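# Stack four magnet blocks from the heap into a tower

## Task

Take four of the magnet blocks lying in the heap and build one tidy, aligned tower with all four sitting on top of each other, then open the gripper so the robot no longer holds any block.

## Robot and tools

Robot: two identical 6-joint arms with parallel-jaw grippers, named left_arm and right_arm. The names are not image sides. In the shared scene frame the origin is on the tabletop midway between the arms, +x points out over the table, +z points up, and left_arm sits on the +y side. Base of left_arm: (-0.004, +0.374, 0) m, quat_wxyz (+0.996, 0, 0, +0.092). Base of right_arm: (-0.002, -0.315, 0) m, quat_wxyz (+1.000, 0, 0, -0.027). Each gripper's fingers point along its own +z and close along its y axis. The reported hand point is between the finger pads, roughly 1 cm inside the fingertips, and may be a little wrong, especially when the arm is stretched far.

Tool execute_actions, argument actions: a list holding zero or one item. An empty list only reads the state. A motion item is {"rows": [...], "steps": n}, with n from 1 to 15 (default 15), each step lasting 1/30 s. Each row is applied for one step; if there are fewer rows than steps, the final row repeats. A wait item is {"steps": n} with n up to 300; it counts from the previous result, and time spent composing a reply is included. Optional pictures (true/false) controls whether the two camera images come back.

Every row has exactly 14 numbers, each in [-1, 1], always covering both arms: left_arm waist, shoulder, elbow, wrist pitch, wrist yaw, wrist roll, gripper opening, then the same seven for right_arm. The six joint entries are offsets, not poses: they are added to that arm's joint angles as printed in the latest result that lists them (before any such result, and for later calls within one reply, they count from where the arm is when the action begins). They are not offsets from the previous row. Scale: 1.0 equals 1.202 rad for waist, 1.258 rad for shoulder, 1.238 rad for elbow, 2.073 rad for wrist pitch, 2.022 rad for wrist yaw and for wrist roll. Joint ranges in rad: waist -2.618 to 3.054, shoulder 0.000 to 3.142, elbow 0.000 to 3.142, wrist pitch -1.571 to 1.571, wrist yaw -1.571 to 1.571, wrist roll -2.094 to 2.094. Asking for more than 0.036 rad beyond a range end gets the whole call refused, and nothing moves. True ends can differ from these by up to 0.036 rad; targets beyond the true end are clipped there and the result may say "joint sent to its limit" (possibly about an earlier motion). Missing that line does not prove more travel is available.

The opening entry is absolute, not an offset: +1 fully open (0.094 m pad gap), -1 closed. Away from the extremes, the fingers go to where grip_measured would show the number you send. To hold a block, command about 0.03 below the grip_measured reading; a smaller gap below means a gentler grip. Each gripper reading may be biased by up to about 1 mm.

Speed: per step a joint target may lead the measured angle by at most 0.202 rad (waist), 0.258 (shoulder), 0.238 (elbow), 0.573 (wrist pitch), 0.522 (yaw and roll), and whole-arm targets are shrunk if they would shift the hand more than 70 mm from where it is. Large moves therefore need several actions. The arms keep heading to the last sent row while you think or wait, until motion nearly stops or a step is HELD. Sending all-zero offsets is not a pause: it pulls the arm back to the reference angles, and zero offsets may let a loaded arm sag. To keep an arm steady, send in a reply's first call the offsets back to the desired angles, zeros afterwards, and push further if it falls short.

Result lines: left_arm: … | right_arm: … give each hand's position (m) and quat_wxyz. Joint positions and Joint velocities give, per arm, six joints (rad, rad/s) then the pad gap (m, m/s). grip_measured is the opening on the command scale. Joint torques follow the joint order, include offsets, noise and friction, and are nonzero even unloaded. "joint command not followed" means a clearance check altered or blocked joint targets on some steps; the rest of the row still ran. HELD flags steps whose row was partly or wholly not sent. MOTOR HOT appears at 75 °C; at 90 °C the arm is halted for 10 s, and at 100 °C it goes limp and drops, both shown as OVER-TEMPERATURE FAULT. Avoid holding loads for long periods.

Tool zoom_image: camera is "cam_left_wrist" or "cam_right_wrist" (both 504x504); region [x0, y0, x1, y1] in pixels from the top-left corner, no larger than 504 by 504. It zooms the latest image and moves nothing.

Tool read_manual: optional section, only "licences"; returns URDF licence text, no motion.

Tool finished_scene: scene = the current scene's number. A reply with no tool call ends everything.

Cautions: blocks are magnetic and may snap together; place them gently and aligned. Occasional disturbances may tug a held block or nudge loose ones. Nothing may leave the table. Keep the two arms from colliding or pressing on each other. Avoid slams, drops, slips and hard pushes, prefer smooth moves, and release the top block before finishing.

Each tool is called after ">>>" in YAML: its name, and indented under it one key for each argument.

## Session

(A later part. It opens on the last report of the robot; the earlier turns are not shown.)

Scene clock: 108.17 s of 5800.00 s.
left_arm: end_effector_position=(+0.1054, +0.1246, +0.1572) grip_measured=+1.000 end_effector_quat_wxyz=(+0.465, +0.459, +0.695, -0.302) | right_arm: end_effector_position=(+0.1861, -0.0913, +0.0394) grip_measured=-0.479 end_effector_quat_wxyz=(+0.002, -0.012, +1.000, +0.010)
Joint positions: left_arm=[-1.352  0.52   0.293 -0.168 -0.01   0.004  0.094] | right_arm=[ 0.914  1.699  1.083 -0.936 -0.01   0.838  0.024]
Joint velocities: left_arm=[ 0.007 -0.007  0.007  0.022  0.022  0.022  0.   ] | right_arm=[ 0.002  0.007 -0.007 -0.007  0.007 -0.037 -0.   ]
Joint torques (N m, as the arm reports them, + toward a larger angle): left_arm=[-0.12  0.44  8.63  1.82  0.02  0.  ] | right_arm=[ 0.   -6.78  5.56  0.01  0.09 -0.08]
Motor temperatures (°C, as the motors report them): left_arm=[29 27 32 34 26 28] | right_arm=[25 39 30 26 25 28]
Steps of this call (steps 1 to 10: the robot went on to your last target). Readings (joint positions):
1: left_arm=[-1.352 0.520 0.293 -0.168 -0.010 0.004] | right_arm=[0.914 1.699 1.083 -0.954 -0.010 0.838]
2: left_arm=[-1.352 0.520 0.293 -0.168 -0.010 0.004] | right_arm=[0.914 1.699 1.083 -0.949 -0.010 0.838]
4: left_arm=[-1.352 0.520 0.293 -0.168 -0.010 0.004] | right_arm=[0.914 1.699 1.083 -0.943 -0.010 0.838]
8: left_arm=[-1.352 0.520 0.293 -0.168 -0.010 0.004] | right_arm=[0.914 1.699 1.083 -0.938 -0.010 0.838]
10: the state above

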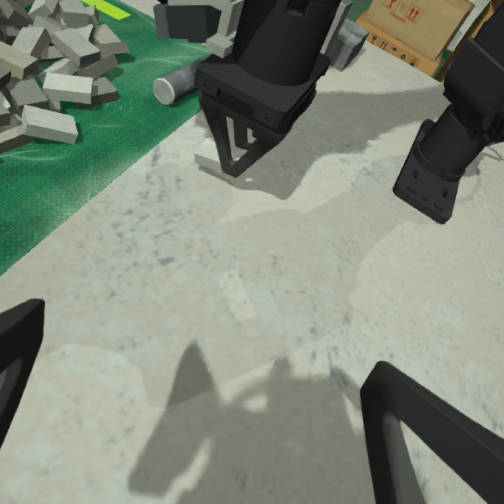

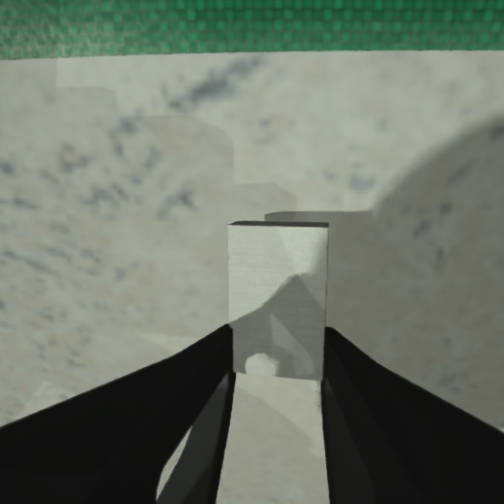

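>>> execute_actions:
  actions:
    - {"rows":[[0,0,0,0,0,0,1,0,0.003,-0.012,0.01,0.005,0,-0.52],[0,0,0,0,0,0,1,0,0.005,-0.016,0.012,0.005,0,-0.52],[0,0,0,0,0,0,1,0,0.007,-0.02,0.014,0.005,0,-0.52],[0,0,0,0,0,0,1,0,0.009,-0.024,0.016,0.005,0,-0.52],[0,0,0,0,0,0,1,0,0.011,-0.028,0.018,0.005,0,-0.52],[0,0,0,0,0,0,1,0,0.012,-0.033,0.019,0.005,0,-0.52]],"steps":15}

>>> zoom_image:
  camera: "cam_left_wrist"
  region: [150,90,330,230]

Scene clock: 113.70 s of 5800.00 s.
left_arm: end_effector_position=(+0.1054, +0.1246, +0.1572) grip_measured=+1.000 end_effector_quat_wxyz=(+0.465, +0.459, +0.695, -0.302) | right_arm: end_effector_position=(+0.1835, -0.0945, +0.0308) grip_measured=-0.479 end_effector_quat_wxyz=(-0.002, -0.011, +1.000, +0.005)
Joint positions: left_arm=[-1.352  0.52   0.293 -0.168 -0.01   0.004  0.094] | right_arm=[ 0.914  1.709  1.058 -0.915 -0.01   0.838  0.024]
Joint velocities: left_arm=[-0.007 -0.002 -0.017 -0.007  0.051 -0.022  0.   ] | right_arm=[-0.012  0.002 -0.017  0.081  0.007 -0.154 -0.   ]
Joint torques (N m, as the arm reports them, + toward a larger angle): left_arm=[-0.01  0.47  8.67  1.83  0.    0.  ] | right_arm=[ 0.   -6.64  5.19 -0.03  0.06 -0.01]
Motor temperatures (°C, as the motors report them): left_arm=[29 27 32 34 26 28] | right_arm=[25 37 30 27 25 28]
Steps of this call (steps 1 to 30: the robot went on to your last target; steps 31 to 90: nothing new was sent; then 2.03 s passed at rest; steps 91 to 105: all 15 steps of this action). Readings (joint positions):
91: left_arm=[-1.352 0.520 0.293 -0.168 -0.010 0.004] | right_arm=[0.914 1.699 1.083 -0.935 -0.010 0.838]
92: left_arm=[-1.352 0.520 0.293 -0.168 -0.010 0.004] | right_arm=[0.914 1.699 1.083 -0.934 -0.010 0.838]
94: left_arm=[-1.352 0.520 0.293 -0.168 -0.010 0.004] | right_arm=[0.914 1.699 1.083 -0.930 -0.010 0.838]
98: left_arm=[-1.352 0.520 0.293 -0.168 -0.010 0.004] | right_arm=[0.914 1.701 1.067 -0.917 -0.010 0.838]
105: the state above

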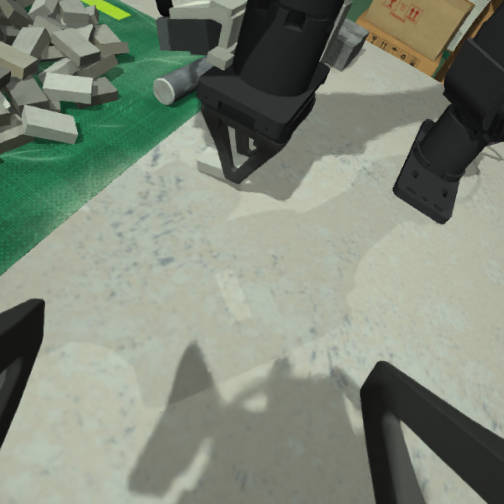

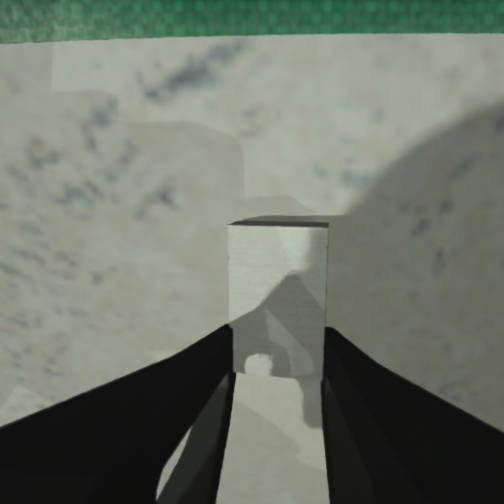

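Region (150, 90, 330, 230) of cam_left_wrist's 504x504 image, scaled by 2.800, with more detail than that image has.

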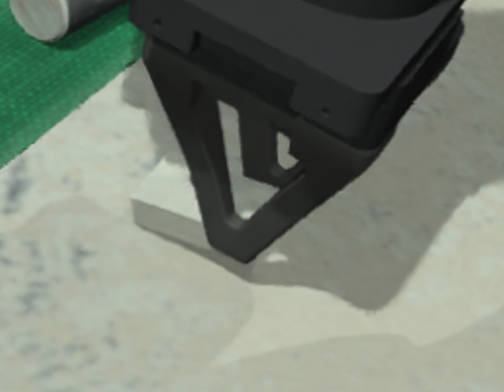

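Nearly down; a few mm more.

>>> execute_actions:
  actions:
    - {"rows":[[0,0,0,0,0,0,1,0,0.005,-0.014,0.008,0.005,0,-0.52],[0,0,0,0,0,0,1,0,0.007,-0.017,0.01,0.005,0,-0.52],[0,0,0,0,0,0,1,0,0.009,-0.02,0.013,0.005,0,-0.52],[0,0,0,0,0,0,1,0,0.011,-0.024,0.016,0.005,0,-0.52],[0,0,0,0,0,0,1,0,0.012,-0.027,0.018,0.005,0,-0.52]],"steps":15}

>>> zoom_image:
  camera: "cam_left_wrist"
  region: [150,90,330,230]

Scene clock: 116.80 s of 5800.00 s.
left_arm: end_effector_position=(+0.1054, +0.1246, +0.1572) grip_measured=+1.000 end_effector_quat_wxyz=(+0.465, +0.459, +0.695, -0.302) | right_arm: end_effector_position=(+0.1838, -0.0941, +0.0268) grip_measured=-0.479 end_effector_quat_wxyz=(-0.002, -0.011, +1.000, +0.006)
Joint positions: left_arm=[-1.352  0.52   0.293 -0.168 -0.01   0.004  0.094] | right_arm=[ 0.914  1.715  1.047 -0.896 -0.01   0.838  0.024]
Joint velocities: left_arm=[ 0.002 -0.012 -0.012  0.081 -0.051  0.022  0.   ] | right_arm=[ 0.017 -0.012  0.012 -0.007 -0.066 -0.007 -0.001]
Joint torques (N m, as the arm reports them, + toward a larger angle): left_arm=[ 0.    0.46  8.72  1.82 -0.01  0.  ] | right_arm=[ 0.04 -6.05  4.62 -0.04  0.07 -0.01]
Motor temperatures (°C, as the motors report them): left_arm=[29 27 32 34 26 28] | right_arm=[25 37 29 27 25 28]
Steps of this call (steps 1 to 15: the robot went on to your last target; steps 16 to 78: nothing new was sent; steps 79 to 93: all 15 steps of this action). Readings (joint positions):
79: left_arm=[-1.352 0.520 0.293 -0.168 -0.010 0.004] | right_arm=[0.914 1.709 1.058 -0.913 -0.010 0.838]
80: left_arm=[-1.352 0.520 0.293 -0.168 -0.010 0.004] | right_arm=[0.914 1.709 1.058 -0.913 -0.010 0.838]
82: left_arm=[-1.352 0.520 0.293 -0.168 -0.010 0.004] | right_arm=[0.914 1.709 1.058 -0.910 -0.010 0.838]
86: left_arm=[-1.352 0.520 0.293 -0.168 -0.010 0.004] | right_arm=[0.914 1.714 1.049 -0.898 -0.010 0.838]
93: the state above

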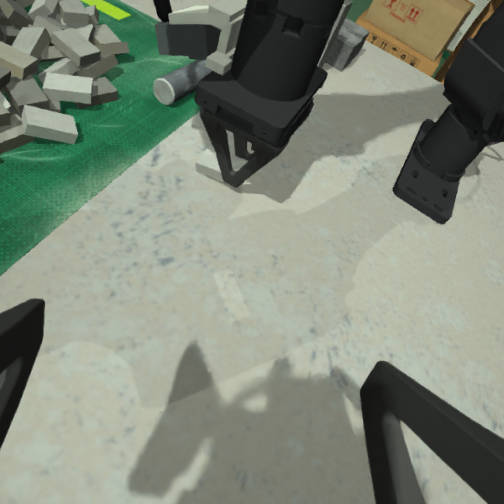

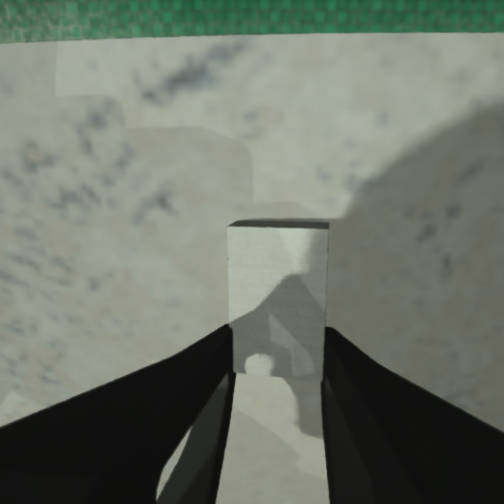

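Region (150, 90, 330, 230) of cam_left_wrist's 504x504 image, scaled by 2.800, with more detail than that image has.

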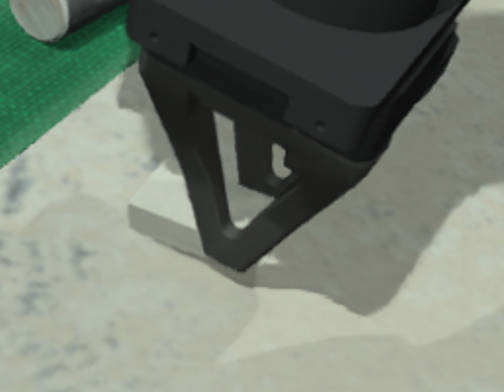

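>>> execute_actions:
  actions:
    - {"rows":[[0,0,0,0,0,0,1,0,0,0,0,0,0,-0.46],[0,0,0,0,0,0,1,0,0,0,0,0,0,-0.4],[0,0,0,0,0,0,1,0,0,0,0,0,0,-0.3],[0,0,0,0,0,0,1,0,0,0,0,0,0,-0.15],[0,0,0,0,0,0,1,0,0,0,0,0,0,-0.15],[0,0,0,0,0,0,1,0,-0.015,0.03,-0.01,0,0,-0.15],[0,0,0,0,0,0,1,0,-0.02,0.045,-0.02,0,0,-0.15],[0,0,0,0,0,0,1,0,-0.025,0.06,-0.035,0,0,-0.15],[0,0,0,0,0,0,1,0,-0.03,0.08,-0.05,0,0,-0.15],[0,0,0,0,0,0,1,0,-0.035,0.1,-0.065,0,0,-0.15],[0,0,0,0,0,0,1,0,-0.04,0.12,-0.08,0,0,-0.15],[0,0,0,0,0,0,1,0,-0.046,0.14,-0.095,0,0,-0.15],[0,0,0,0,0,0,1,0,-0.052,0.16,-0.11,0,0,-0.15],[0,0,0,0,0,0,1,0,-0.058,0.18,-0.125,0,0,-0.15],[0,0,0,0,0,0,1,0,-0.064,0.2,-0.135,0,0,-0.15]],"steps":15}
  pictures: false

>>> execute_actions:
  actions:
    - {"steps":10}

Scene clock: 124.33 s of 5800.00 s.
left_arm: end_effector_position=(+0.1054, +0.1246, +0.1572) grip_measured=+1.000 end_effector_quat_wxyz=(+0.465, +0.459, +0.695, -0.302) | right_arm: end_effector_position=(+0.1955, -0.0801, +0.0789) grip_measured=-0.152 end_effector_quat_wxyz=(+0.014, -0.012, +1.000, +0.025)
Joint positions: left_arm=[-1.352  0.52   0.293 -0.168 -0.01   0.004  0.094] | right_arm=[ 0.914  1.674  1.218 -1.059 -0.011  0.838  0.04 ]
Joint velocities: left_arm=[-0.007  0.007 -0.002 -0.007  0.037  0.037  0.   ] | right_arm=[ 0.002 -0.281  0.803 -0.696  0.022 -0.037  0.001]
Joint torques (N m, as the arm reports them, + toward a larger angle): left_arm=[-0.03  0.43  8.7   1.79  0.02  0.  ] | right_arm=[-0.01 -8.69  9.52 -0.25 -0.01 -0.01]
Motor temperatures (°C, as the motors report them): left_arm=[29 27 33 35 26 28] | right_arm=[25 36 29 27 25 28]
Steps of this call (steps 1 to 15: the robot went on to your last target; steps 16 to 90: nothing new was sent; then 4.03 s passed at rest; steps 91 to 105: all 15 steps of this action). Readings (joint positions):
91: left_arm=[-1.352 0.520 0.293 -0.168 -0.010 0.004] | right_arm=[0.914 1.715 1.047 -0.896 -0.011 0.838]
92: left_arm=[-1.352 0.520 0.293 -0.168 -0.010 0.004] | right_arm=[0.914 1.715 1.047 -0.896 -0.011 0.838]
94: left_arm=[-1.352 0.520 0.293 -0.168 -0.010 0.004] | right_arm=[0.914 1.715 1.047 -0.896 -0.011 0.838]
98: left_arm=[-1.352 0.520 0.293 -0.168 -0.010 0.004] | right_arm=[0.914 1.715 1.057 -0.913 -0.011 0.838]
105: the state above

Scene clock: 124.67 s of 5800.00 s.
left_arm: end_effector_position=(+0.1054, +0.1246, +0.1572) grip_measured=+1.000 end_effector_quat_wxyz=(+0.465, +0.459, +0.695, -0.302) | right_arm: end_effector_position=(+0.1928, -0.0832, +0.1026) grip_measured=-0.152 end_effector_quat_wxyz=(+0.015, -0.012, +0.999, +0.026)
Joint positions: left_arm=[-1.352  0.52   0.293 -0.168 -0.01   0.004  0.094] | right_arm=[ 0.914  1.64   1.275 -1.146 -0.011  0.838  0.04 ]
Joint velocities: left_arm=[-0.017 -0.007  0.002 -0.007 -0.037 -0.007  0.   ] | right_arm=[-0.012 -0.012  0.002 -0.11  -0.051  0.007  0.   ]
Joint torques (N m, as the arm reports them, + toward a larger angle): left_arm=[0.03 0.46 8.6  1.8  0.   0.  ] | right_arm=[-0.01 -7.11  8.85 -0.25 -0.01 -0.01]
Motor temperatures (°C, as the motors report them): left_arm=[29 27 33 35 26 28] | right_arm=[25 36 29 27 25 28]
Steps of this call (steps 1 to 10: the robot went on to your last target). Readings (joint positions):
1: left_arm=[-1.352 0.520 0.293 -0.168 -0.010 0.004] | right_arm=[0.914 1.664 1.241 -1.076 -0.011 0.838]
2: left_arm=[-1.352 0.520 0.293 -0.168 -0.010 0.004] | right_arm=[0.914 1.655 1.258 -1.088 -0.011 0.838]
4: left_arm=[-1.352 0.520 0.293 -0.168 -0.010 0.004] | right_arm=[0.914 1.641 1.274 -1.107 -0.011 0.838]
8: left_arm=[-1.352 0.520 0.293 -0.168 -0.010 0.004] | right_arm=[0.914 1.640 1.275 -1.138 -0.011 0.838]
10: the state above

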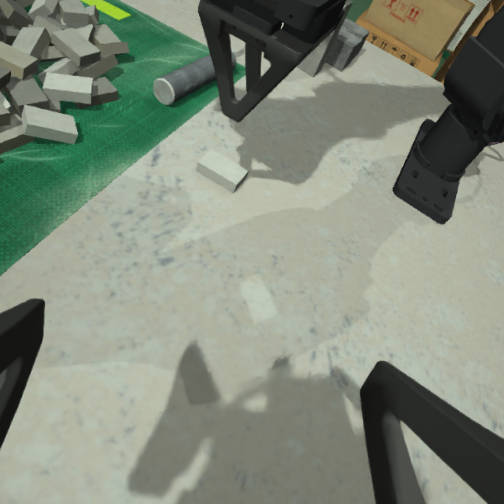

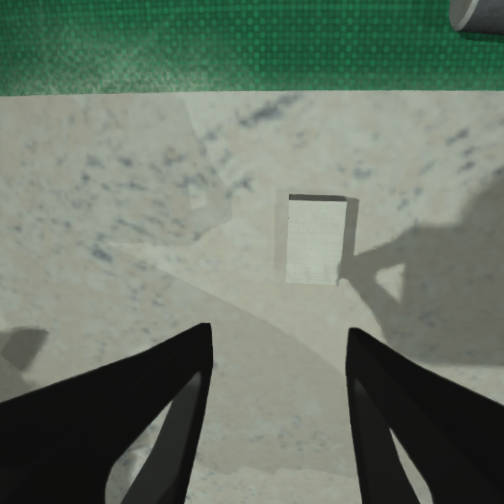

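>>> execute_actions:
  actions:
    - {"rows":[[0,0,0,0,0,0,1,-0.01,0.01,0.04,-0.02,0.008,-0.04,-0.15],[0,0,0,0,0,0,1,-0.03,0.03,0.075,-0.03,0.008,-0.08,-0.15],[0,0,0,0,0,0,1,-0.05,0.055,0.11,-0.04,0.008,-0.12,-0.15],[0,0,0,0,0,0,1,-0.07,0.085,0.15,-0.05,0.008,-0.17,-0.15],[0,0,0,0,0,0,1,-0.09,0.115,0.19,-0.06,0.008,-0.22,-0.15],[0,0,0,0,0,0,1,-0.11,0.145,0.23,-0.07,0.008,-0.27,-0.15],[0,0,0,0,0,0,1,-0.13,0.175,0.27,-0.07,0.008,-0.32,-0.15],[0,0,0,0,0,0,1,-0.15,0.21,0.31,-0.07,0.008,-0.37,-0.15],[0,0,0,0,0,0,1,-0.17,0.24,0.35,-0.07,0.008,-0.42,-0.15],[0,0,0,0,0,0,1,-0.19,0.275,0.39,-0.07,0.008,-0.46,-0.15],[0,0,0,0,0,0,1,-0.21,0.31,0.425,-0.07,0.008,-0.5,-0.15],[0,0,0,0,0,0,1,-0.23,0.34,0.455,-0.07,0.008,-0.53,-0.15],[0,0,0,0,0,0,1,-0.245,0.37,0.48,-0.07,0.008,-0.563,-0.15],[0,0,0,0,0,0,1,-0.255,0.39,0.5,-0.07,0.008,-0.563,-0.15],[0,0,0,0,0,0,1,-0.262,0.405,0.51,-0.07,0.008,-0.563,-0.15]],"steps":15}
  pictures: false

>>> execute_actions:
  actions:
    - {"steps":15}

Scene clock: 132.70 s of 5800.00 s.
left_arm: end_effector_position=(+0.1054, +0.1246, +0.1572) grip_measured=+1.000 end_effector_quat_wxyz=(+0.465, +0.459, +0.695, -0.302) | right_arm: end_effector_position=(+0.3495, -0.0865, +0.0958) grip_measured=-0.152 end_effector_quat_wxyz=(+0.028, -0.326, +0.945, +0.009)
Joint positions: left_arm=[-1.352  0.52   0.293 -0.168 -0.01   0.004  0.094] | right_arm=[ 0.625  2.099  1.847 -1.26  -0.003 -0.092  0.04 ]
Joint velocities: left_arm=[-0.007 -0.007 -0.007  0.007  0.022 -0.007  0.   ] | right_arm=[-0.52   0.877  0.593  0.095  0.081 -1.443 -0.001]
Joint torques (N m, as the arm reports them, + toward a larger angle): left_arm=[-0.04  0.51  8.73  1.81  0.    0.01] | right_arm=[  0.65 -11.24   9.07  -0.36  -0.03  -0.05]
Motor temperatures (°C, as the motors report them): left_arm=[29 27 33 35 26 28] | right_arm=[25 36 30 26 25 28]
Steps of this call (steps 1 to 30: the robot went on to your last target; steps 31 to 90: nothing new was sent; then 4.53 s passed at rest; steps 91 to 105: all 15 steps of this action). Readings (joint positions):
91: left_arm=[-1.352 0.520 0.293 -0.168 -0.010 0.004] | right_arm=[0.914 1.640 1.276 -1.161 -0.011 0.826]
92: left_arm=[-1.352 0.520 0.293 -0.168 -0.010 0.004] | right_arm=[0.911 1.646 1.287 -1.173 -0.011 0.800]
94: left_arm=[-1.352 0.520 0.293 -0.168 -0.010 0.004] | right_arm=[0.889 1.684 1.348 -1.208 -0.012 0.714]
98: left_arm=[-1.352 0.520 0.293 -0.168 -0.010 0.004] | right_arm=[0.793 1.824 1.550 -1.250 -0.011 0.431]
105: the state above

Scene clock: 133.20 s of 5800.00 s.
left_arm: end_effector_position=(+0.1054, +0.1246, +0.1572) grip_measured=+1.000 end_effector_quat_wxyz=(+0.465, +0.459, +0.695, -0.302) | right_arm: end_effector_position=(+0.3568, -0.1011, +0.0743) grip_measured=-0.152 end_effector_quat_wxyz=(-0.002, -0.401, +0.916, -0.003)
Joint positions: left_arm=[-1.352  0.52   0.293 -0.168 -0.01   0.004  0.094] | right_arm=[ 0.591  2.164  1.865 -1.276  0.006 -0.288  0.04 ]
Joint velocities: left_arm=[ 0.002 -0.002  0.012 -0.022 -0.051 -0.007  0.   ] | right_arm=[-0.012 -0.002 -0.002 -0.037 -0.037 -0.051  0.001]
Joint torques (N m, as the arm reports them, + toward a larger angle): left_arm=[-0.09  0.58  8.56  1.8  -0.01  0.01] | right_arm=[  0.69 -12.4   10.3   -0.34  -0.02  -0.09]
Motor temperatures (°C, as the motors report them): left_arm=[29 27 33 35 26 28] | right_arm=[25 36 30 26 25 28]
Steps of this call (steps 1 to 15: the robot went on to your last target). Readings (joint positions):
1: left_arm=[-1.352 0.520 0.293 -0.168 -0.010 0.004] | right_arm=[0.609 2.125 1.861 -1.260 -0.001 -0.133]
2: left_arm=[-1.352 0.520 0.293 -0.168 -0.010 0.004] | right_arm=[0.598 2.142 1.865 -1.260 0.002 -0.165]
4: left_arm=[-1.352 0.520 0.293 -0.168 -0.010 0.004] | right_arm=[0.587 2.162 1.865 -1.265 0.006 -0.211]
8: left_arm=[-1.352 0.520 0.293 -0.168 -0.010 0.004] | right_arm=[0.590 2.164 1.865 -1.272 0.006 -0.261]
15: the state above

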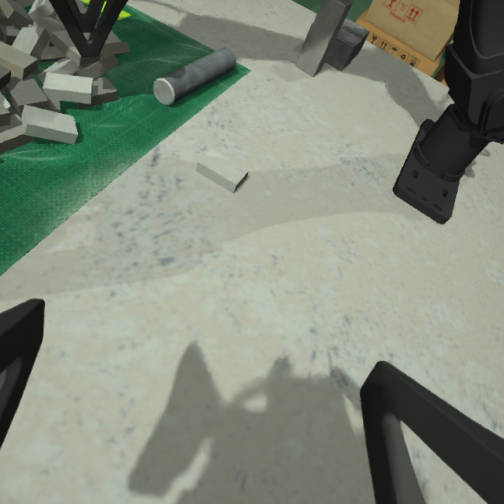

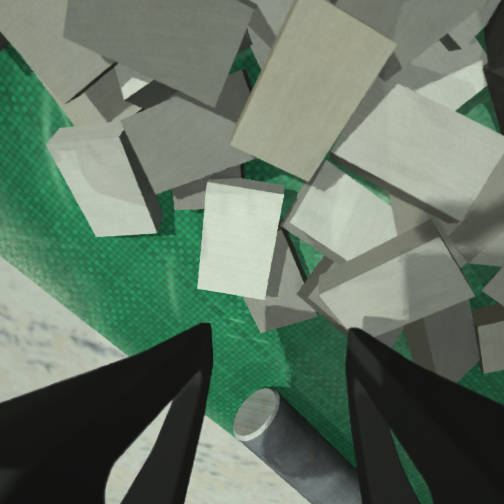

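>>> execute_actions:
  actions:
    - {"rows":[[0,0,0,0,0,0,1,0.01,-0.01,0,0.015,0,0.03,-0.2],[0,0,0,0,0,0,1,0.02,-0.01,0,0.025,0,0.06,-0.2],[0,0,0,0,0,0,1,0.03,-0.005,0,0.038,0,0.08,-0.2],[0,0,0,0,0,0,1,0.042,0,-0.005,0.038,0,0.1,-0.2],[0,0,0,0,0,0,1,0.042,0.005,-0.01,0.038,0,0.1,-0.2],[0,0,0,0,0,0,1,0.042,0.01,-0.015,0.038,0,0.1,-0.2],[0,0,0,0,0,0,1,0.042,0.017,-0.02,0.038,0,0.1,-0.2],[0,0,0,0,0,0,1,0.042,0.023,-0.024,0.038,0,0.1,-0.2]],"steps":15}
  pictures: false

>>> execute_actions:
  actions:
    - {"steps":6}

Scene clock: 145.40 s of 5800.00 s.
left_arm: end_effector_position=(+0.1054, +0.1246, +0.1572) grip_measured=+1.000 end_effector_quat_wxyz=(+0.465, +0.459, +0.695, -0.302) | right_arm: end_effector_position=(+0.3563, -0.0760, +0.0637) grip_measured=-0.198 end_effector_quat_wxyz=(+0.014, -0.338, +0.941, -0.000)
Joint positions: left_arm=[-1.352  0.52   0.293 -0.168 -0.01   0.004  0.094] | right_arm=[ 0.642  2.191  1.865 -1.218  0.008 -0.102  0.038]
Joint velocities: left_arm=[ 0.007 -0.002  0.002 -0.066 -0.037 -0.022  0.   ] | right_arm=[ 0.002 -0.002 -0.012 -0.037  0.051  0.125  0.001]
Joint torques (N m, as the arm reports them, + toward a larger angle): left_arm=[-0.11  0.45  8.68  1.81  0.    0.  ] | right_arm=[ -0.23 -11.49   4.67   0.    -0.02   0.02]
Motor temperatures (°C, as the motors report them): left_arm=[29 27 33 36 26 28] | right_arm=[25 39 32 26 25 28]
Steps of this call (steps 1 to 15: the robot went on to your last target; steps 16 to 90: nothing new was sent; then 8.70 s passed at rest; steps 91 to 105: all 15 steps of this action). Readings (joint positions):
91: left_arm=[-1.352 0.520 0.293 -0.168 -0.010 0.004] | right_arm=[0.591 2.164 1.865 -1.276 0.006 -0.285]
92: left_arm=[-1.352 0.520 0.293 -0.168 -0.010 0.004] | right_arm=[0.592 2.164 1.865 -1.271 0.007 -0.264]
94: left_arm=[-1.352 0.520 0.293 -0.168 -0.010 0.004] | right_arm=[0.600 2.164 1.865 -1.253 0.008 -0.211]
98: left_arm=[-1.352 0.520 0.293 -0.168 -0.010 0.004] | right_arm=[0.631 2.168 1.865 -1.229 0.008 -0.140]
105: the state above

Scene clock: 145.60 s of 5800.00 s.
left_arm: end_effector_position=(+0.1054, +0.1246, +0.1572) grip_measured=+1.000 end_effector_quat_wxyz=(+0.465, +0.459, +0.695, -0.302) | right_arm: end_effector_position=(+0.3567, -0.0758, +0.0635) grip_measured=-0.198 end_effector_quat_wxyz=(+0.015, -0.335, +0.942, -0.000)
Joint positions: left_arm=[-1.352  0.52   0.293 -0.168 -0.01   0.004  0.094] | right_arm=[ 0.642  2.191  1.865 -1.216  0.008 -0.094  0.038]
Joint velocities: left_arm=[ 0.007  0.002  0.002 -0.022  0.007 -0.037  0.   ] | right_arm=[-0.012 -0.012 -0.007 -0.037 -0.022  0.11  -0.001]
Joint torques (N m, as the arm reports them, + toward a larger angle): left_arm=[0.07 0.43 8.71 1.8  0.   0.  ] | right_arm=[ -0.01 -11.13   4.4    0.04  -0.02   0.07]
Motor temperatures (°C, as the motors report them): left_arm=[29 27 33 36 26 28] | right_arm=[25 39 32 26 25 28]
Steps of this call (steps 1 to 6: the robot went on to your last target). Readings (joint positions):
1: left_arm=[-1.352 0.520 0.293 -0.168 -0.010 0.004] | right_arm=[0.642 2.191 1.865 -1.218 0.008 -0.100]
2: left_arm=[-1.352 0.520 0.293 -0.168 -0.010 0.004] | right_arm=[0.642 2.191 1.865 -1.218 0.008 -0.098]
4: left_arm=[-1.352 0.520 0.293 -0.168 -0.010 0.004] | right_arm=[0.642 2.191 1.865 -1.216 0.008 -0.095]
6: the state above

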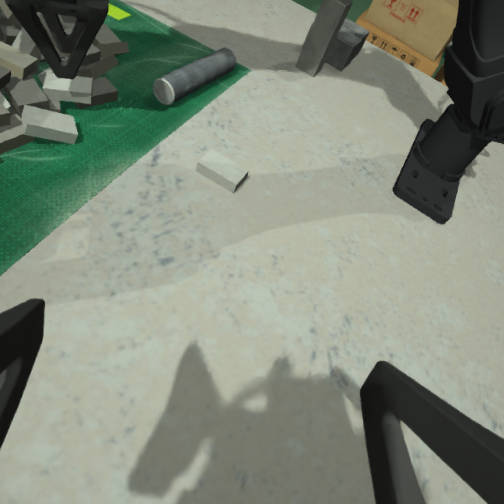

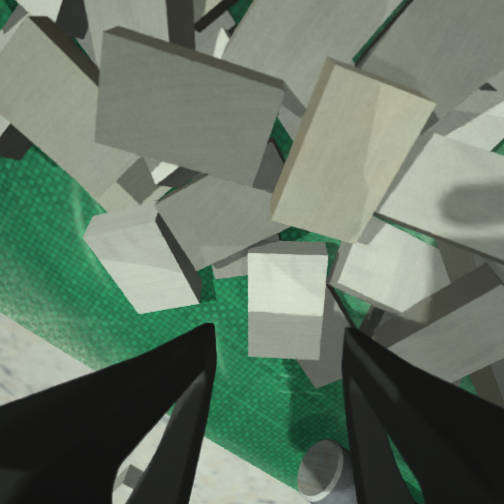

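>>> execute_actions:
  actions:
    - {"rows":[[0,0,0,0,0,0,1,-0.005,0,-0.025,0.012,0,0,-0.26],[0,0,0,0,0,0,1,-0.01,0,-0.03,0.015,0,0,-0.26],[0,0,0,0,0,0,1,-0.01,0.003,-0.035,0.018,0,0,-0.26],[0,0,0,0,0,0,1,-0.01,0.005,-0.04,0.021,0,0,-0.26],[0,0,0,0,0,0,1,-0.01,0.007,-0.045,0.024,0,0,-0.26],[0,0,0,0,0,0,1,-0.01,0.009,-0.05,0.027,0,0,-0.26],[0,0,0,0,0,0,1,-0.01,0.011,-0.054,0.03,0,0,-0.26],[0,0,0,0,0,0,1,-0.01,0.013,-0.057,0.031,0,0,-0.26]],"steps":15}
  pictures: false

>>> execute_actions:
  actions:
    - {"steps":5}

>>> zoom_image:
  camera: "cam_left_wrist"
  region: [0,30,140,140]

Scene clock: 152.30 s of 5800.00 s.
left_arm: end_effector_position=(+0.1054, +0.1246, +0.1572) grip_measured=+1.000 end_effector_quat_wxyz=(+0.465, +0.459, +0.695, -0.302) | right_arm: end_effector_position=(+0.3522, -0.0788, +0.0451) grip_measured=-0.258 end_effector_quat_wxyz=(+0.002, -0.333, +0.943, -0.003)
Joint positions: left_arm=[-1.352  0.52   0.293 -0.168 -0.01   0.004  0.094] | right_arm=[ 0.642  2.204  1.813 -1.176  0.008 -0.091  0.035]
Joint velocities: left_arm=[ 0.002 -0.002 -0.017 -0.007 -0.037 -0.037  0.   ] | right_arm=[-0.012 -0.007  0.012 -0.022  0.066  0.022 -0.001]
Joint torques (N m, as the arm reports them, + toward a larger angle): left_arm=[-0.11  0.69  8.66  1.83 -0.01  0.04] | right_arm=[ -0.99 -11.     5.6   -0.03  -0.01  -0.05]
Motor temperatures (°C, as the motors report them): left_arm=[29 27 33 36 26 28] | right_arm=[25 40 31 26 25 28]
Steps of this call (steps 1 to 30: the robot went on to your last target; steps 31 to 90: nothing new was sent; then 3.20 s passed at rest; steps 91 to 105: all 15 steps of this action). Readings (joint positions):
91: left_arm=[-1.352 0.520 0.293 -0.168 -0.010 0.004] | right_arm=[0.642 2.191 1.865 -1.215 0.008 -0.091]
92: left_arm=[-1.352 0.520 0.293 -0.168 -0.010 0.004] | right_arm=[0.642 2.191 1.862 -1.212 0.008 -0.091]
94: left_arm=[-1.352 0.520 0.293 -0.168 -0.010 0.004] | right_arm=[0.642 2.191 1.852 -1.204 0.008 -0.091]
98: left_arm=[-1.352 0.520 0.293 -0.168 -0.010 0.004] | right_arm=[0.642 2.192 1.823 -1.189 0.008 -0.091]
105: the state above

Scene clock: 152.47 s of 5800.00 s.
left_arm: end_effector_position=(+0.1054, +0.1246, +0.1572) grip_measured=+1.000 end_effector_quat_wxyz=(+0.465, +0.459, +0.695, -0.302) | right_arm: end_effector_position=(+0.3530, -0.0782, +0.0451) grip_measured=-0.258 end_effector_quat_wxyz=(+0.004, -0.333, +0.943, -0.003)
Joint positions: left_arm=[-1.352  0.52   0.293 -0.168 -0.01   0.004  0.094] | right_arm=[ 0.642  2.204  1.813 -1.173  0.008 -0.091  0.035]
Joint velocities: left_arm=[-0.007 -0.012  0.012 -0.051  0.051 -0.007  0.   ] | right_arm=[-0.007 -0.012  0.007  0.007  0.022  0.051 -0.001]
Joint torques (N m, as the arm reports them, + toward a larger angle): left_arm=[-0.07  0.5   8.61  1.83  0.01  0.  ] | right_arm=[ -0.99 -11.23   5.55  -0.04  -0.01  -0.04]
Motor temperatures (°C, as the motors report them): left_arm=[29 27 33 36 26 28] | right_arm=[25 40 31 26 25 28]
Steps of this call (steps 1 to 5: the robot went on to your last target). Readings (joint positions):
1: left_arm=[-1.352 0.520 0.293 -0.168 -0.010 0.004] | right_arm=[0.642 2.204 1.813 -1.175 0.008 -0.091]
2: left_arm=[-1.352 0.520 0.293 -0.168 -0.010 0.004] | right_arm=[0.642 2.204 1.813 -1.174 0.008 -0.091]
4: left_arm=[-1.352 0.520 0.293 -0.168 -0.010 0.004] | right_arm=[0.642 2.204 1.813 -1.173 0.008 -0.091]
5: the state above

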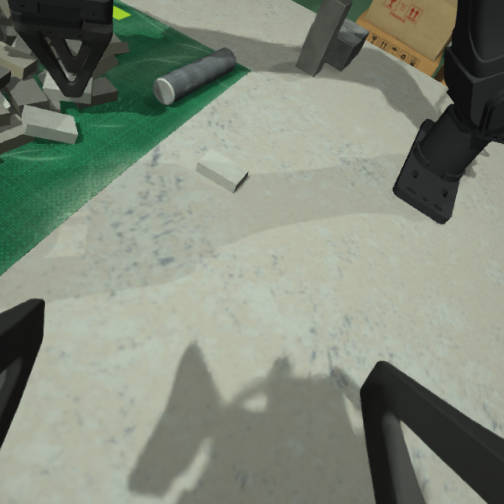

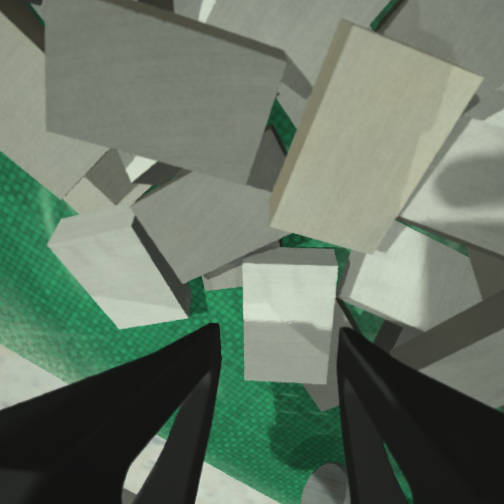

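Region (0, 30, 140, 140) of cam_left_wrist's 504x504 image, scaled by 3.600, with more detail than that image has; it fills the top 396 rows of this view, and the rest is white.

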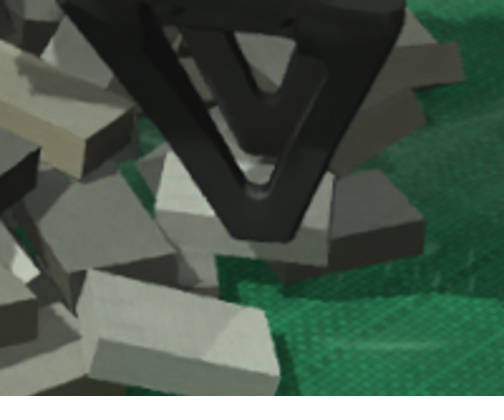

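>>> execute_actions:
  actions:
    - {"rows":[[0,0,0,0,0,0,1,-0.014,0,-0.01,0.008,0,0,-0.26],[0,0,0,0,0,0,1,-0.014,0,-0.01,0.008,0,0,-0.26],[0,0,0,0,0,0,1,-0.014,0,-0.01,0.008,0,0,-0.26],[0,0,0,0,0,0,1,-0.014,0,-0.01,0.01,0,0,-0.26],[0,0,0,0,0,0,1,-0.014,0,-0.015,0.012,0,0,-0.26],[0,0,0,0,0,0,1,-0.014,0,-0.02,0.015,0,0,-0.26],[0,0,0,0,0,0,1,-0.014,0,-0.025,0.018,0,0,-0.26],[0,0,0,0,0,0,1,-0.014,0,-0.03,0.021,0,0,-0.26],[0,0,0,0,0,0,1,-0.014,0,-0.035,0.024,0,0,-0.26],[0,0,0,0,0,0,1,-0.014,0,-0.04,0.026,0,0,-0.26]],"steps":15}
  pictures: false

>>> execute_actions:
  actions:
    - {"steps":5}

>>> zoom_image:
  camera: "cam_left_wrist"
  region: [0,30,140,140]

Scene clock: 158.00 s of 5800.00 s.
left_arm: end_effector_position=(+0.1054, +0.1246, +0.1572) grip_measured=+1.000 end_effector_quat_wxyz=(+0.465, +0.459, +0.695, -0.302) | right_arm: end_effector_position=(+0.3529, -0.0824, +0.0372) grip_measured=-0.258 end_effector_quat_wxyz=(+0.002, -0.330, +0.944, -0.003)
Joint positions: left_arm=[-1.352  0.52   0.293 -0.168 -0.01   0.004  0.094] | right_arm=[ 0.634  2.204  1.781 -1.145  0.008 -0.091  0.035]
Joint velocities: left_arm=[-0.012 -0.007 -0.012 -0.066  0.007  0.007  0.   ] | right_arm=[ 0.002  0.007 -0.022  0.037  0.081  0.037  0.001]
Joint torques (N m, as the arm reports them, + toward a larger angle): left_arm=[ 0.02  0.47  8.68  1.84 -0.01  0.  ] | right_arm=[ -0.7  -11.63   5.27   0.01  -0.01  -0.02]
Motor temperatures (°C, as the motors report them): left_arm=[29 27 33 36 26 28] | right_arm=[25 40 30 27 25 28]
Steps of this call (steps 1 to 15: the robot went on to your last target; steps 16 to 90: nothing new was sent; then 2.03 s passed at rest; steps 91 to 105: all 15 steps of this action). Readings (joint positions):
91: left_arm=[-1.352 0.520 0.293 -0.168 -0.010 0.004] | right_arm=[0.641 2.204 1.813 -1.171 0.008 -0.091]
92: left_arm=[-1.352 0.520 0.293 -0.168 -0.010 0.004] | right_arm=[0.641 2.204 1.813 -1.171 0.008 -0.091]
94: left_arm=[-1.352 0.520 0.293 -0.168 -0.010 0.004] | right_arm=[0.638 2.204 1.813 -1.171 0.008 -0.091]
98: left_arm=[-1.352 0.520 0.293 -0.168 -0.010 0.004] | right_arm=[0.634 2.204 1.810 -1.162 0.008 -0.091]
105: the state above

Scene clock: 158.17 s of 5800.00 s.
left_arm: end_effector_position=(+0.1054, +0.1246, +0.1572) grip_measured=+1.000 end_effector_quat_wxyz=(+0.465, +0.459, +0.695, -0.302) | right_arm: end_effector_position=(+0.3539, -0.0817, +0.0372) grip_measured=-0.258 end_effector_quat_wxyz=(+0.005, -0.330, +0.944, -0.003)
Joint positions: left_arm=[-1.352  0.52   0.293 -0.168 -0.01   0.004  0.094] | right_arm=[ 0.634  2.204  1.781 -1.14   0.008 -0.091  0.035]
Joint velocities: left_arm=[-0.007 -0.007  0.002 -0.007 -0.022 -0.066  0.   ] | right_arm=[-0.007 -0.002 -0.002  0.007  0.007 -0.095  0.   ]
Joint torques (N m, as the arm reports them, + toward a larger angle): left_arm=[-0.09  0.5   8.74  1.8   0.02  0.03] | right_arm=[ -0.75 -11.41   5.24   0.04  -0.01  -0.01]
Motor temperatures (°C, as the motors report them): left_arm=[29 27 33 36 26 28] | right_arm=[25 40 30 27 25 28]
Steps of this call (steps 1 to 5: the robot went on to your last target). Readings (joint positions):
1: left_arm=[-1.352 0.520 0.293 -0.168 -0.010 0.004] | right_arm=[0.634 2.204 1.781 -1.144 0.008 -0.091]
2: left_arm=[-1.352 0.520 0.293 -0.168 -0.010 0.004] | right_arm=[0.634 2.204 1.781 -1.143 0.008 -0.091]
4: left_arm=[-1.352 0.520 0.293 -0.168 -0.010 0.004] | right_arm=[0.634 2.204 1.781 -1.141 0.008 -0.091]
5: the state above

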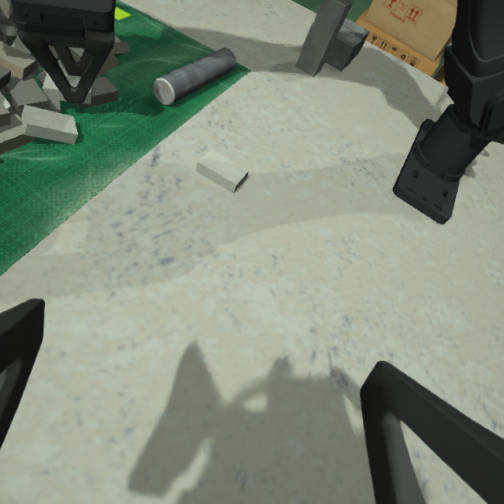

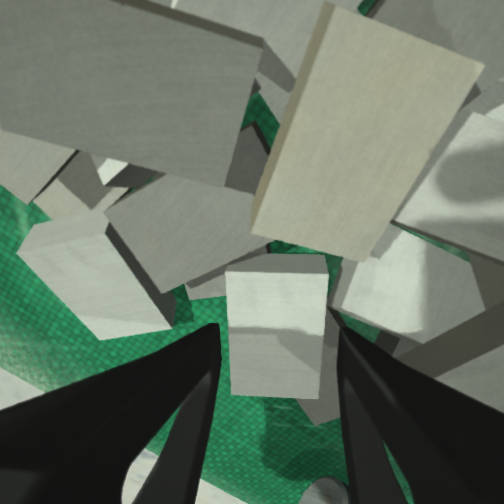

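Region (0, 30, 140, 140) of cam_left_wrist's 504x504 image, scaled by 3.600, with more detail than that image has; it fills the top 396 rows of this view, and the rest is white.

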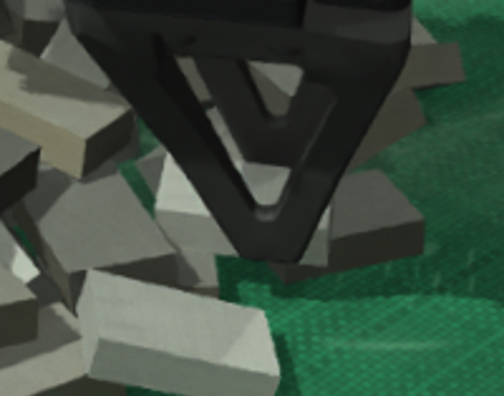

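>>> execute_actions:
  actions:
    - {"rows":[[0,0,0,0,0,0,1,0,-0.006,0,0,0,0,-0.33],[0,0,0,0,0,0,1,0,-0.006,0,0,0,0,-0.39],[0,0,0,0,0,0,1,0,-0.006,0,0,0,0,-0.43],[0,0,0,0,0,0,1,0,-0.006,0,0,0,0,-0.46],[0,0,0,0,0,0,1,0,-0.006,0,0,0,0,-0.48],[0,0,0,0,0,0,1,0,-0.006,0,0,0,0,-0.5],[0,0,0,0,0,0,1,0,-0.006,0,0,0,0,-0.52]],"steps":12}
  pictures: false

>>> execute_actions:
  actions:
    - {"rows":[[0,0,0,0,0,0,1,0,-0.02,0.03,-0.01,0,0,-0.52],[0,0,0,0,0,0,1,0,-0.025,0.04,-0.02,0,0,-0.52],[0,0,0,0,0,0,1,0,-0.03,0.05,-0.03,0,0,-0.52],[0,0,0,0,0,0,1,0,-0.036,0.06,-0.04,0,0,-0.52],[0,0,0,0,0,0,1,0,-0.043,0.07,-0.052,0,0,-0.52],[0,0,0,0,0,0,1,0,-0.05,0.08,-0.064,0,0,-0.52],[0,0,0,0,0,0,1,0,-0.057,0.09,-0.076,0,0,-0.52],[0,0,0,0,0,0,1,0,-0.064,0.1,-0.088,0,0,-0.52],[0,0,0,0,0,0,1,0,-0.071,0.11,-0.1,0,0,-0.52],[0,0,0,0,0,0,1,0,-0.078,0.12,-0.11,0,0,-0.52],[0,0,0,0,0,0,1,0,-0.085,0.13,-0.12,0,0,-0.52]],"steps":15}

Scene clock: 166.33 s of 5800.00 s.
left_arm: end_effector_position=(+0.1054, +0.1246, +0.1572) grip_measured=+1.000 end_effector_quat_wxyz=(+0.465, +0.459, +0.695, -0.302) | right_arm: end_effector_position=(+0.3544, -0.0813, +0.0372) grip_measured=-0.480 end_effector_quat_wxyz=(+0.006, -0.330, +0.944, -0.002)
Joint positions: left_arm=[-1.352  0.52   0.293 -0.168 -0.01   0.004  0.094] | right_arm=[ 0.634  2.204  1.781 -1.138  0.007 -0.091  0.024]
Joint velocities: left_arm=[-0.002  0.002  0.007 -0.022 -0.022 -0.066  0.   ] | right_arm=[-0.002 -0.002  0.007 -0.051  0.022  0.066 -0.001]
Joint torques (N m, as the arm reports them, + toward a larger angle): left_arm=[-0.12  0.48  8.62  1.83  0.02 -0.03] | right_arm=[  0.03 -12.1    6.91  -0.2   -0.01  -0.02]
Motor temperatures (°C, as the motors report them): left_arm=[29 27 33 36 26 28] | right_arm=[25 41 30 27 25 28]
Steps of this call (steps 1 to 15: the robot went on to your last target; steps 16 to 90: nothing new was sent; then 4.77 s passed at rest; steps 91 to 102: all 12 steps of this action). Readings (joint positions):
91: left_arm=[-1.352 0.520 0.293 -0.168 -0.010 0.004] | right_arm=[0.634 2.204 1.781 -1.138 0.008 -0.091]
92: left_arm=[-1.352 0.520 0.293 -0.168 -0.010 0.004] | right_arm=[0.634 2.204 1.781 -1.138 0.008 -0.091]
94: left_arm=[-1.352 0.520 0.293 -0.168 -0.010 0.004] | right_arm=[0.634 2.204 1.781 -1.138 0.007 -0.091]
98: left_arm=[-1.352 0.520 0.293 -0.168 -0.010 0.004] | right_arm=[0.634 2.204 1.781 -1.138 0.007 -0.091]
102: the state above

Scene clock: 166.83 s of 5800.00 s.
left_arm: end_effector_position=(+0.1054, +0.1246, +0.1572) grip_measured=+1.000 end_effector_quat_wxyz=(+0.465, +0.459, +0.695, -0.302) | right_arm: end_effector_position=(+0.3466, -0.0864, +0.1096) grip_measured=-0.480 end_effector_quat_wxyz=(+0.022, -0.329, +0.944, +0.002)
Joint positions: left_arm=[-1.352  0.52   0.293 -0.168 -0.01   0.004  0.094] | right_arm=[ 0.634  2.106  1.913 -1.334  0.007 -0.091  0.024]
Joint velocities: left_arm=[-0.007 -0.022 -0.007  0.066  0.007  0.007  0.   ] | right_arm=[ 0.012 -0.149  0.085 -0.198 -0.037  0.007 -0.   ]
Joint torques (N m, as the arm reports them, + toward a larger angle): left_arm=[ 0.08  0.47  8.66  1.83 -0.01  0.03] | right_arm=[  0.   -10.88   8.76  -0.3   -0.01  -0.02]
Motor temperatures (°C, as the motors report them): left_arm=[29 27 33 36 26 28] | right_arm=[25 41 30 27 25 28]
Steps of this call (steps 1 to 15: all 15 steps of this action). Readings (joint positions):
1: left_arm=[-1.352 0.520 0.293 -0.168 -0.010 0.004] | right_arm=[0.634 2.204 1.781 -1.138 0.007 -0.091]
2: left_arm=[-1.352 0.520 0.293 -0.168 -0.010 0.004] | right_arm=[0.634 2.204 1.782 -1.141 0.007 -0.091]
4: left_arm=[-1.352 0.520 0.293 -0.168 -0.010 0.004] | right_arm=[0.634 2.204 1.793 -1.161 0.007 -0.091]
8: left_arm=[-1.352 0.520 0.293 -0.168 -0.010 0.004] | right_arm=[0.634 2.181 1.836 -1.226 0.007 -0.091]
15: the state above

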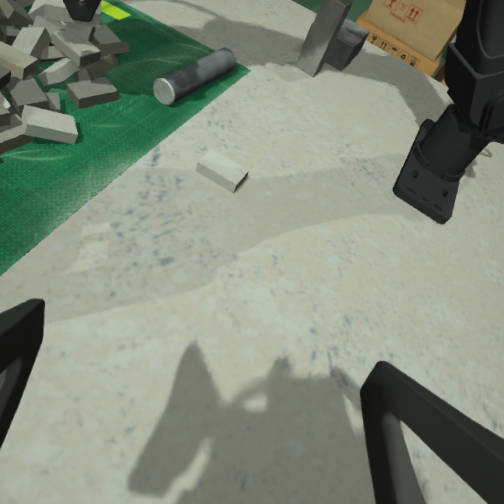

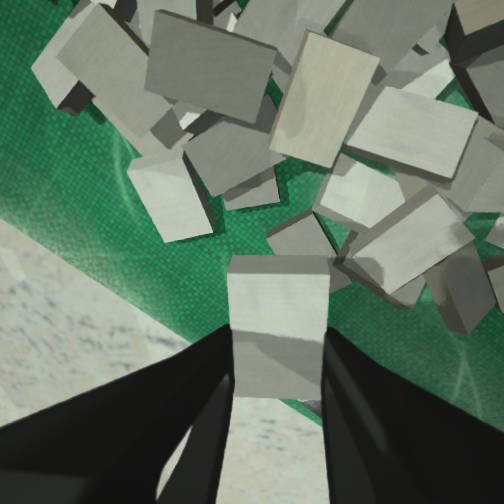

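>>> execute_actions:
  actions:
    - {"rows":[[0,0,0,0,0,0,1,0.01,-0.03,-0.02,0,0,0.03,-0.52],[0,0,0,0,0,0,1,0.02,-0.05,-0.05,0.01,0,0.07,-0.52],[0,0,0,0,0,0,1,0.035,-0.075,-0.09,0.02,0,0.11,-0.52],[0,0,0,0,0,0,1,0.05,-0.1,-0.13,0.03,0,0.15,-0.52],[0,0,0,0,0,0,1,0.065,-0.125,-0.17,0.045,0,0.19,-0.52],[0,0,0,0,0,0,1,0.08,-0.15,-0.215,0.06,0,0.23,-0.52],[0,0,0,0,0,0,1,0.095,-0.175,-0.26,0.07,0,0.27,-0.52],[0,0,0,0,0,0,1,0.11,-0.2,-0.305,0.08,0,0.31,-0.52],[0,0,0,0,0,0,1,0.125,-0.225,-0.35,0.09,0,0.35,-0.52],[0,0,0,0,0,0,1,0.14,-0.25,-0.395,0.1,0,0.39,-0.52],[0,0,0,0,0,0,1,0.155,-0.275,-0.44,0.11,0,0.42,-0.52],[0,0,0,0,0,0,1,0.17,-0.295,-0.485,0.12,0,0.453,-0.52],[0,0,0,0,0,0,1,0.185,-0.315,-0.525,0.13,0,0.453,-0.52],[0,0,0,0,0,0,1,0.197,-0.335,-0.56,0.142,0,0.453,-0.52],[0,0,0,0,0,0,1,0.207,-0.346,-0.59,0.142,0,0.453,-0.52]],"steps":15}
  pictures: false

>>> execute_actions:
  actions:
    - {"steps":15}

>>> zoom_image:
  camera: "cam_left_wrist"
  region: [150,90,330,230]

Scene clock: 181.30 s of 5800.00 s.
left_arm: end_effector_position=(+0.1054, +0.1246, +0.1572) grip_measured=+1.000 end_effector_quat_wxyz=(+0.465, +0.459, +0.695, -0.302) | right_arm: end_effector_position=(+0.2078, -0.0943, +0.0787) grip_measured=-0.480 end_effector_quat_wxyz=(-0.000, -0.068, +0.998, -0.002)
Joint positions: left_arm=[-1.352  0.52   0.293 -0.168 -0.01   0.004  0.094] | right_arm=[ 0.861  1.72   1.27  -1.124  0.003  0.672  0.024]
Joint velocities: left_arm=[-0.007 -0.002  0.012  0.066 -0.037  0.037  0.   ] | right_arm=[ 0.393 -0.603 -1.311  0.374 -0.125  1.048 -0.   ]
Joint torques (N m, as the arm reports them, + toward a larger angle): left_arm=[-0.03  0.54  8.67  1.82 -0.01 -0.04] | right_arm=[-0.07 -8.18  6.29  0.    0.06  0.04]
Motor temperatures (°C, as the motors report them): left_arm=[29 27 33 37 26 28] | right_arm=[25 41 31 26 25 28]
Steps of this call (steps 1 to 30: the robot went on to your last target; steps 31 to 90: nothing new was sent; then 10.97 s passed at rest; steps 91 to 105: all 15 steps of this action). Readings (joint positions):
91: left_arm=[-1.352 0.520 0.293 -0.168 -0.010 0.004] | right_arm=[0.634 2.102 1.916 -1.370 0.007 -0.082]
92: left_arm=[-1.352 0.520 0.293 -0.168 -0.010 0.004] | right_arm=[0.635 2.096 1.905 -1.358 0.008 -0.060]
94: left_arm=[-1.352 0.520 0.293 -0.168 -0.010 0.004] | right_arm=[0.645 2.059 1.841 -1.321 0.009 0.018]
98: left_arm=[-1.352 0.520 0.293 -0.168 -0.010 0.004] | right_arm=[0.714 1.932 1.641 -1.251 0.011 0.254]
105: the state above

Scene clock: 181.80 s of 5800.00 s.
left_arm: end_effector_position=(+0.1054, +0.1246, +0.1572) grip_measured=+1.000 end_effector_quat_wxyz=(+0.465, +0.459, +0.695, -0.302) | right_arm: end_effector_position=(+0.1971, -0.0951, +0.0654) grip_measured=-0.480 end_effector_quat_wxyz=(+0.001, -0.008, +1.000, +0.002)
Joint positions: left_arm=[-1.352  0.52   0.293 -0.168 -0.01   0.004  0.094] | right_arm=[ 0.883  1.696  1.188 -1.059 -0.002  0.813  0.024]
Joint velocities: left_arm=[-0.012 -0.027  0.012  0.007 -0.022 -0.051  0.   ] | right_arm=[-0.012 -0.007  0.017  0.037  0.007  0.081 -0.   ]
Joint torques (N m, as the arm reports them, + toward a larger angle): left_arm=[-0.04  0.45  8.7   1.79 -0.03 -0.01] | right_arm=[ 0.01 -9.18  6.32 -0.05  0.06  0.07]
Motor temperatures (°C, as the motors report them): left_arm=[29 27 33 37 26 28] | right_arm=[25 41 31 26 25 28]
Steps of this call (steps 1 to 15: the robot went on to your last target). Readings (joint positions):
1: left_arm=[-1.352 0.520 0.293 -0.168 -0.010 0.004] | right_arm=[0.873 1.705 1.233 -1.118 0.001 0.702]
2: left_arm=[-1.352 0.520 0.293 -0.168 -0.010 0.004] | right_arm=[0.880 1.697 1.209 -1.116 -0.000 0.725]
4: left_arm=[-1.352 0.520 0.293 -0.168 -0.010 0.004] | right_arm=[0.883 1.696 1.190 -1.109 -0.002 0.759]
8: left_arm=[-1.352 0.520 0.293 -0.168 -0.010 0.004] | right_arm=[0.883 1.696 1.188 -1.078 -0.002 0.794]
15: the state above

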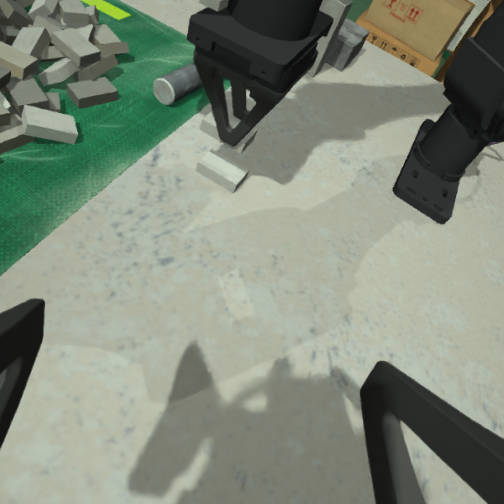

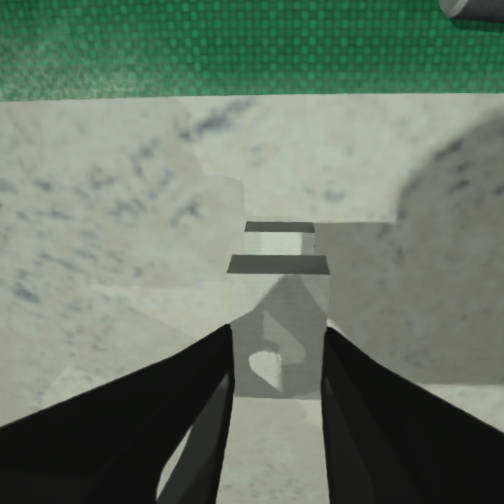

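Region (150, 90, 330, 230) of cam_left_wrist's 504x504 image, scaled by 2.800, with more detail than that image has.

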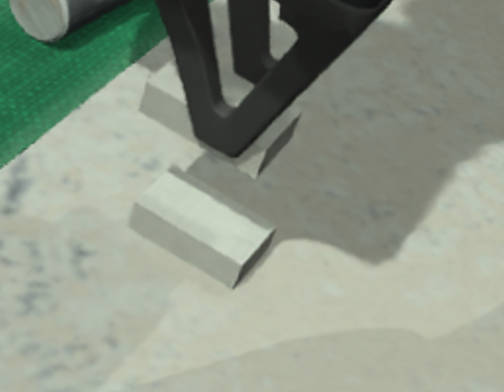

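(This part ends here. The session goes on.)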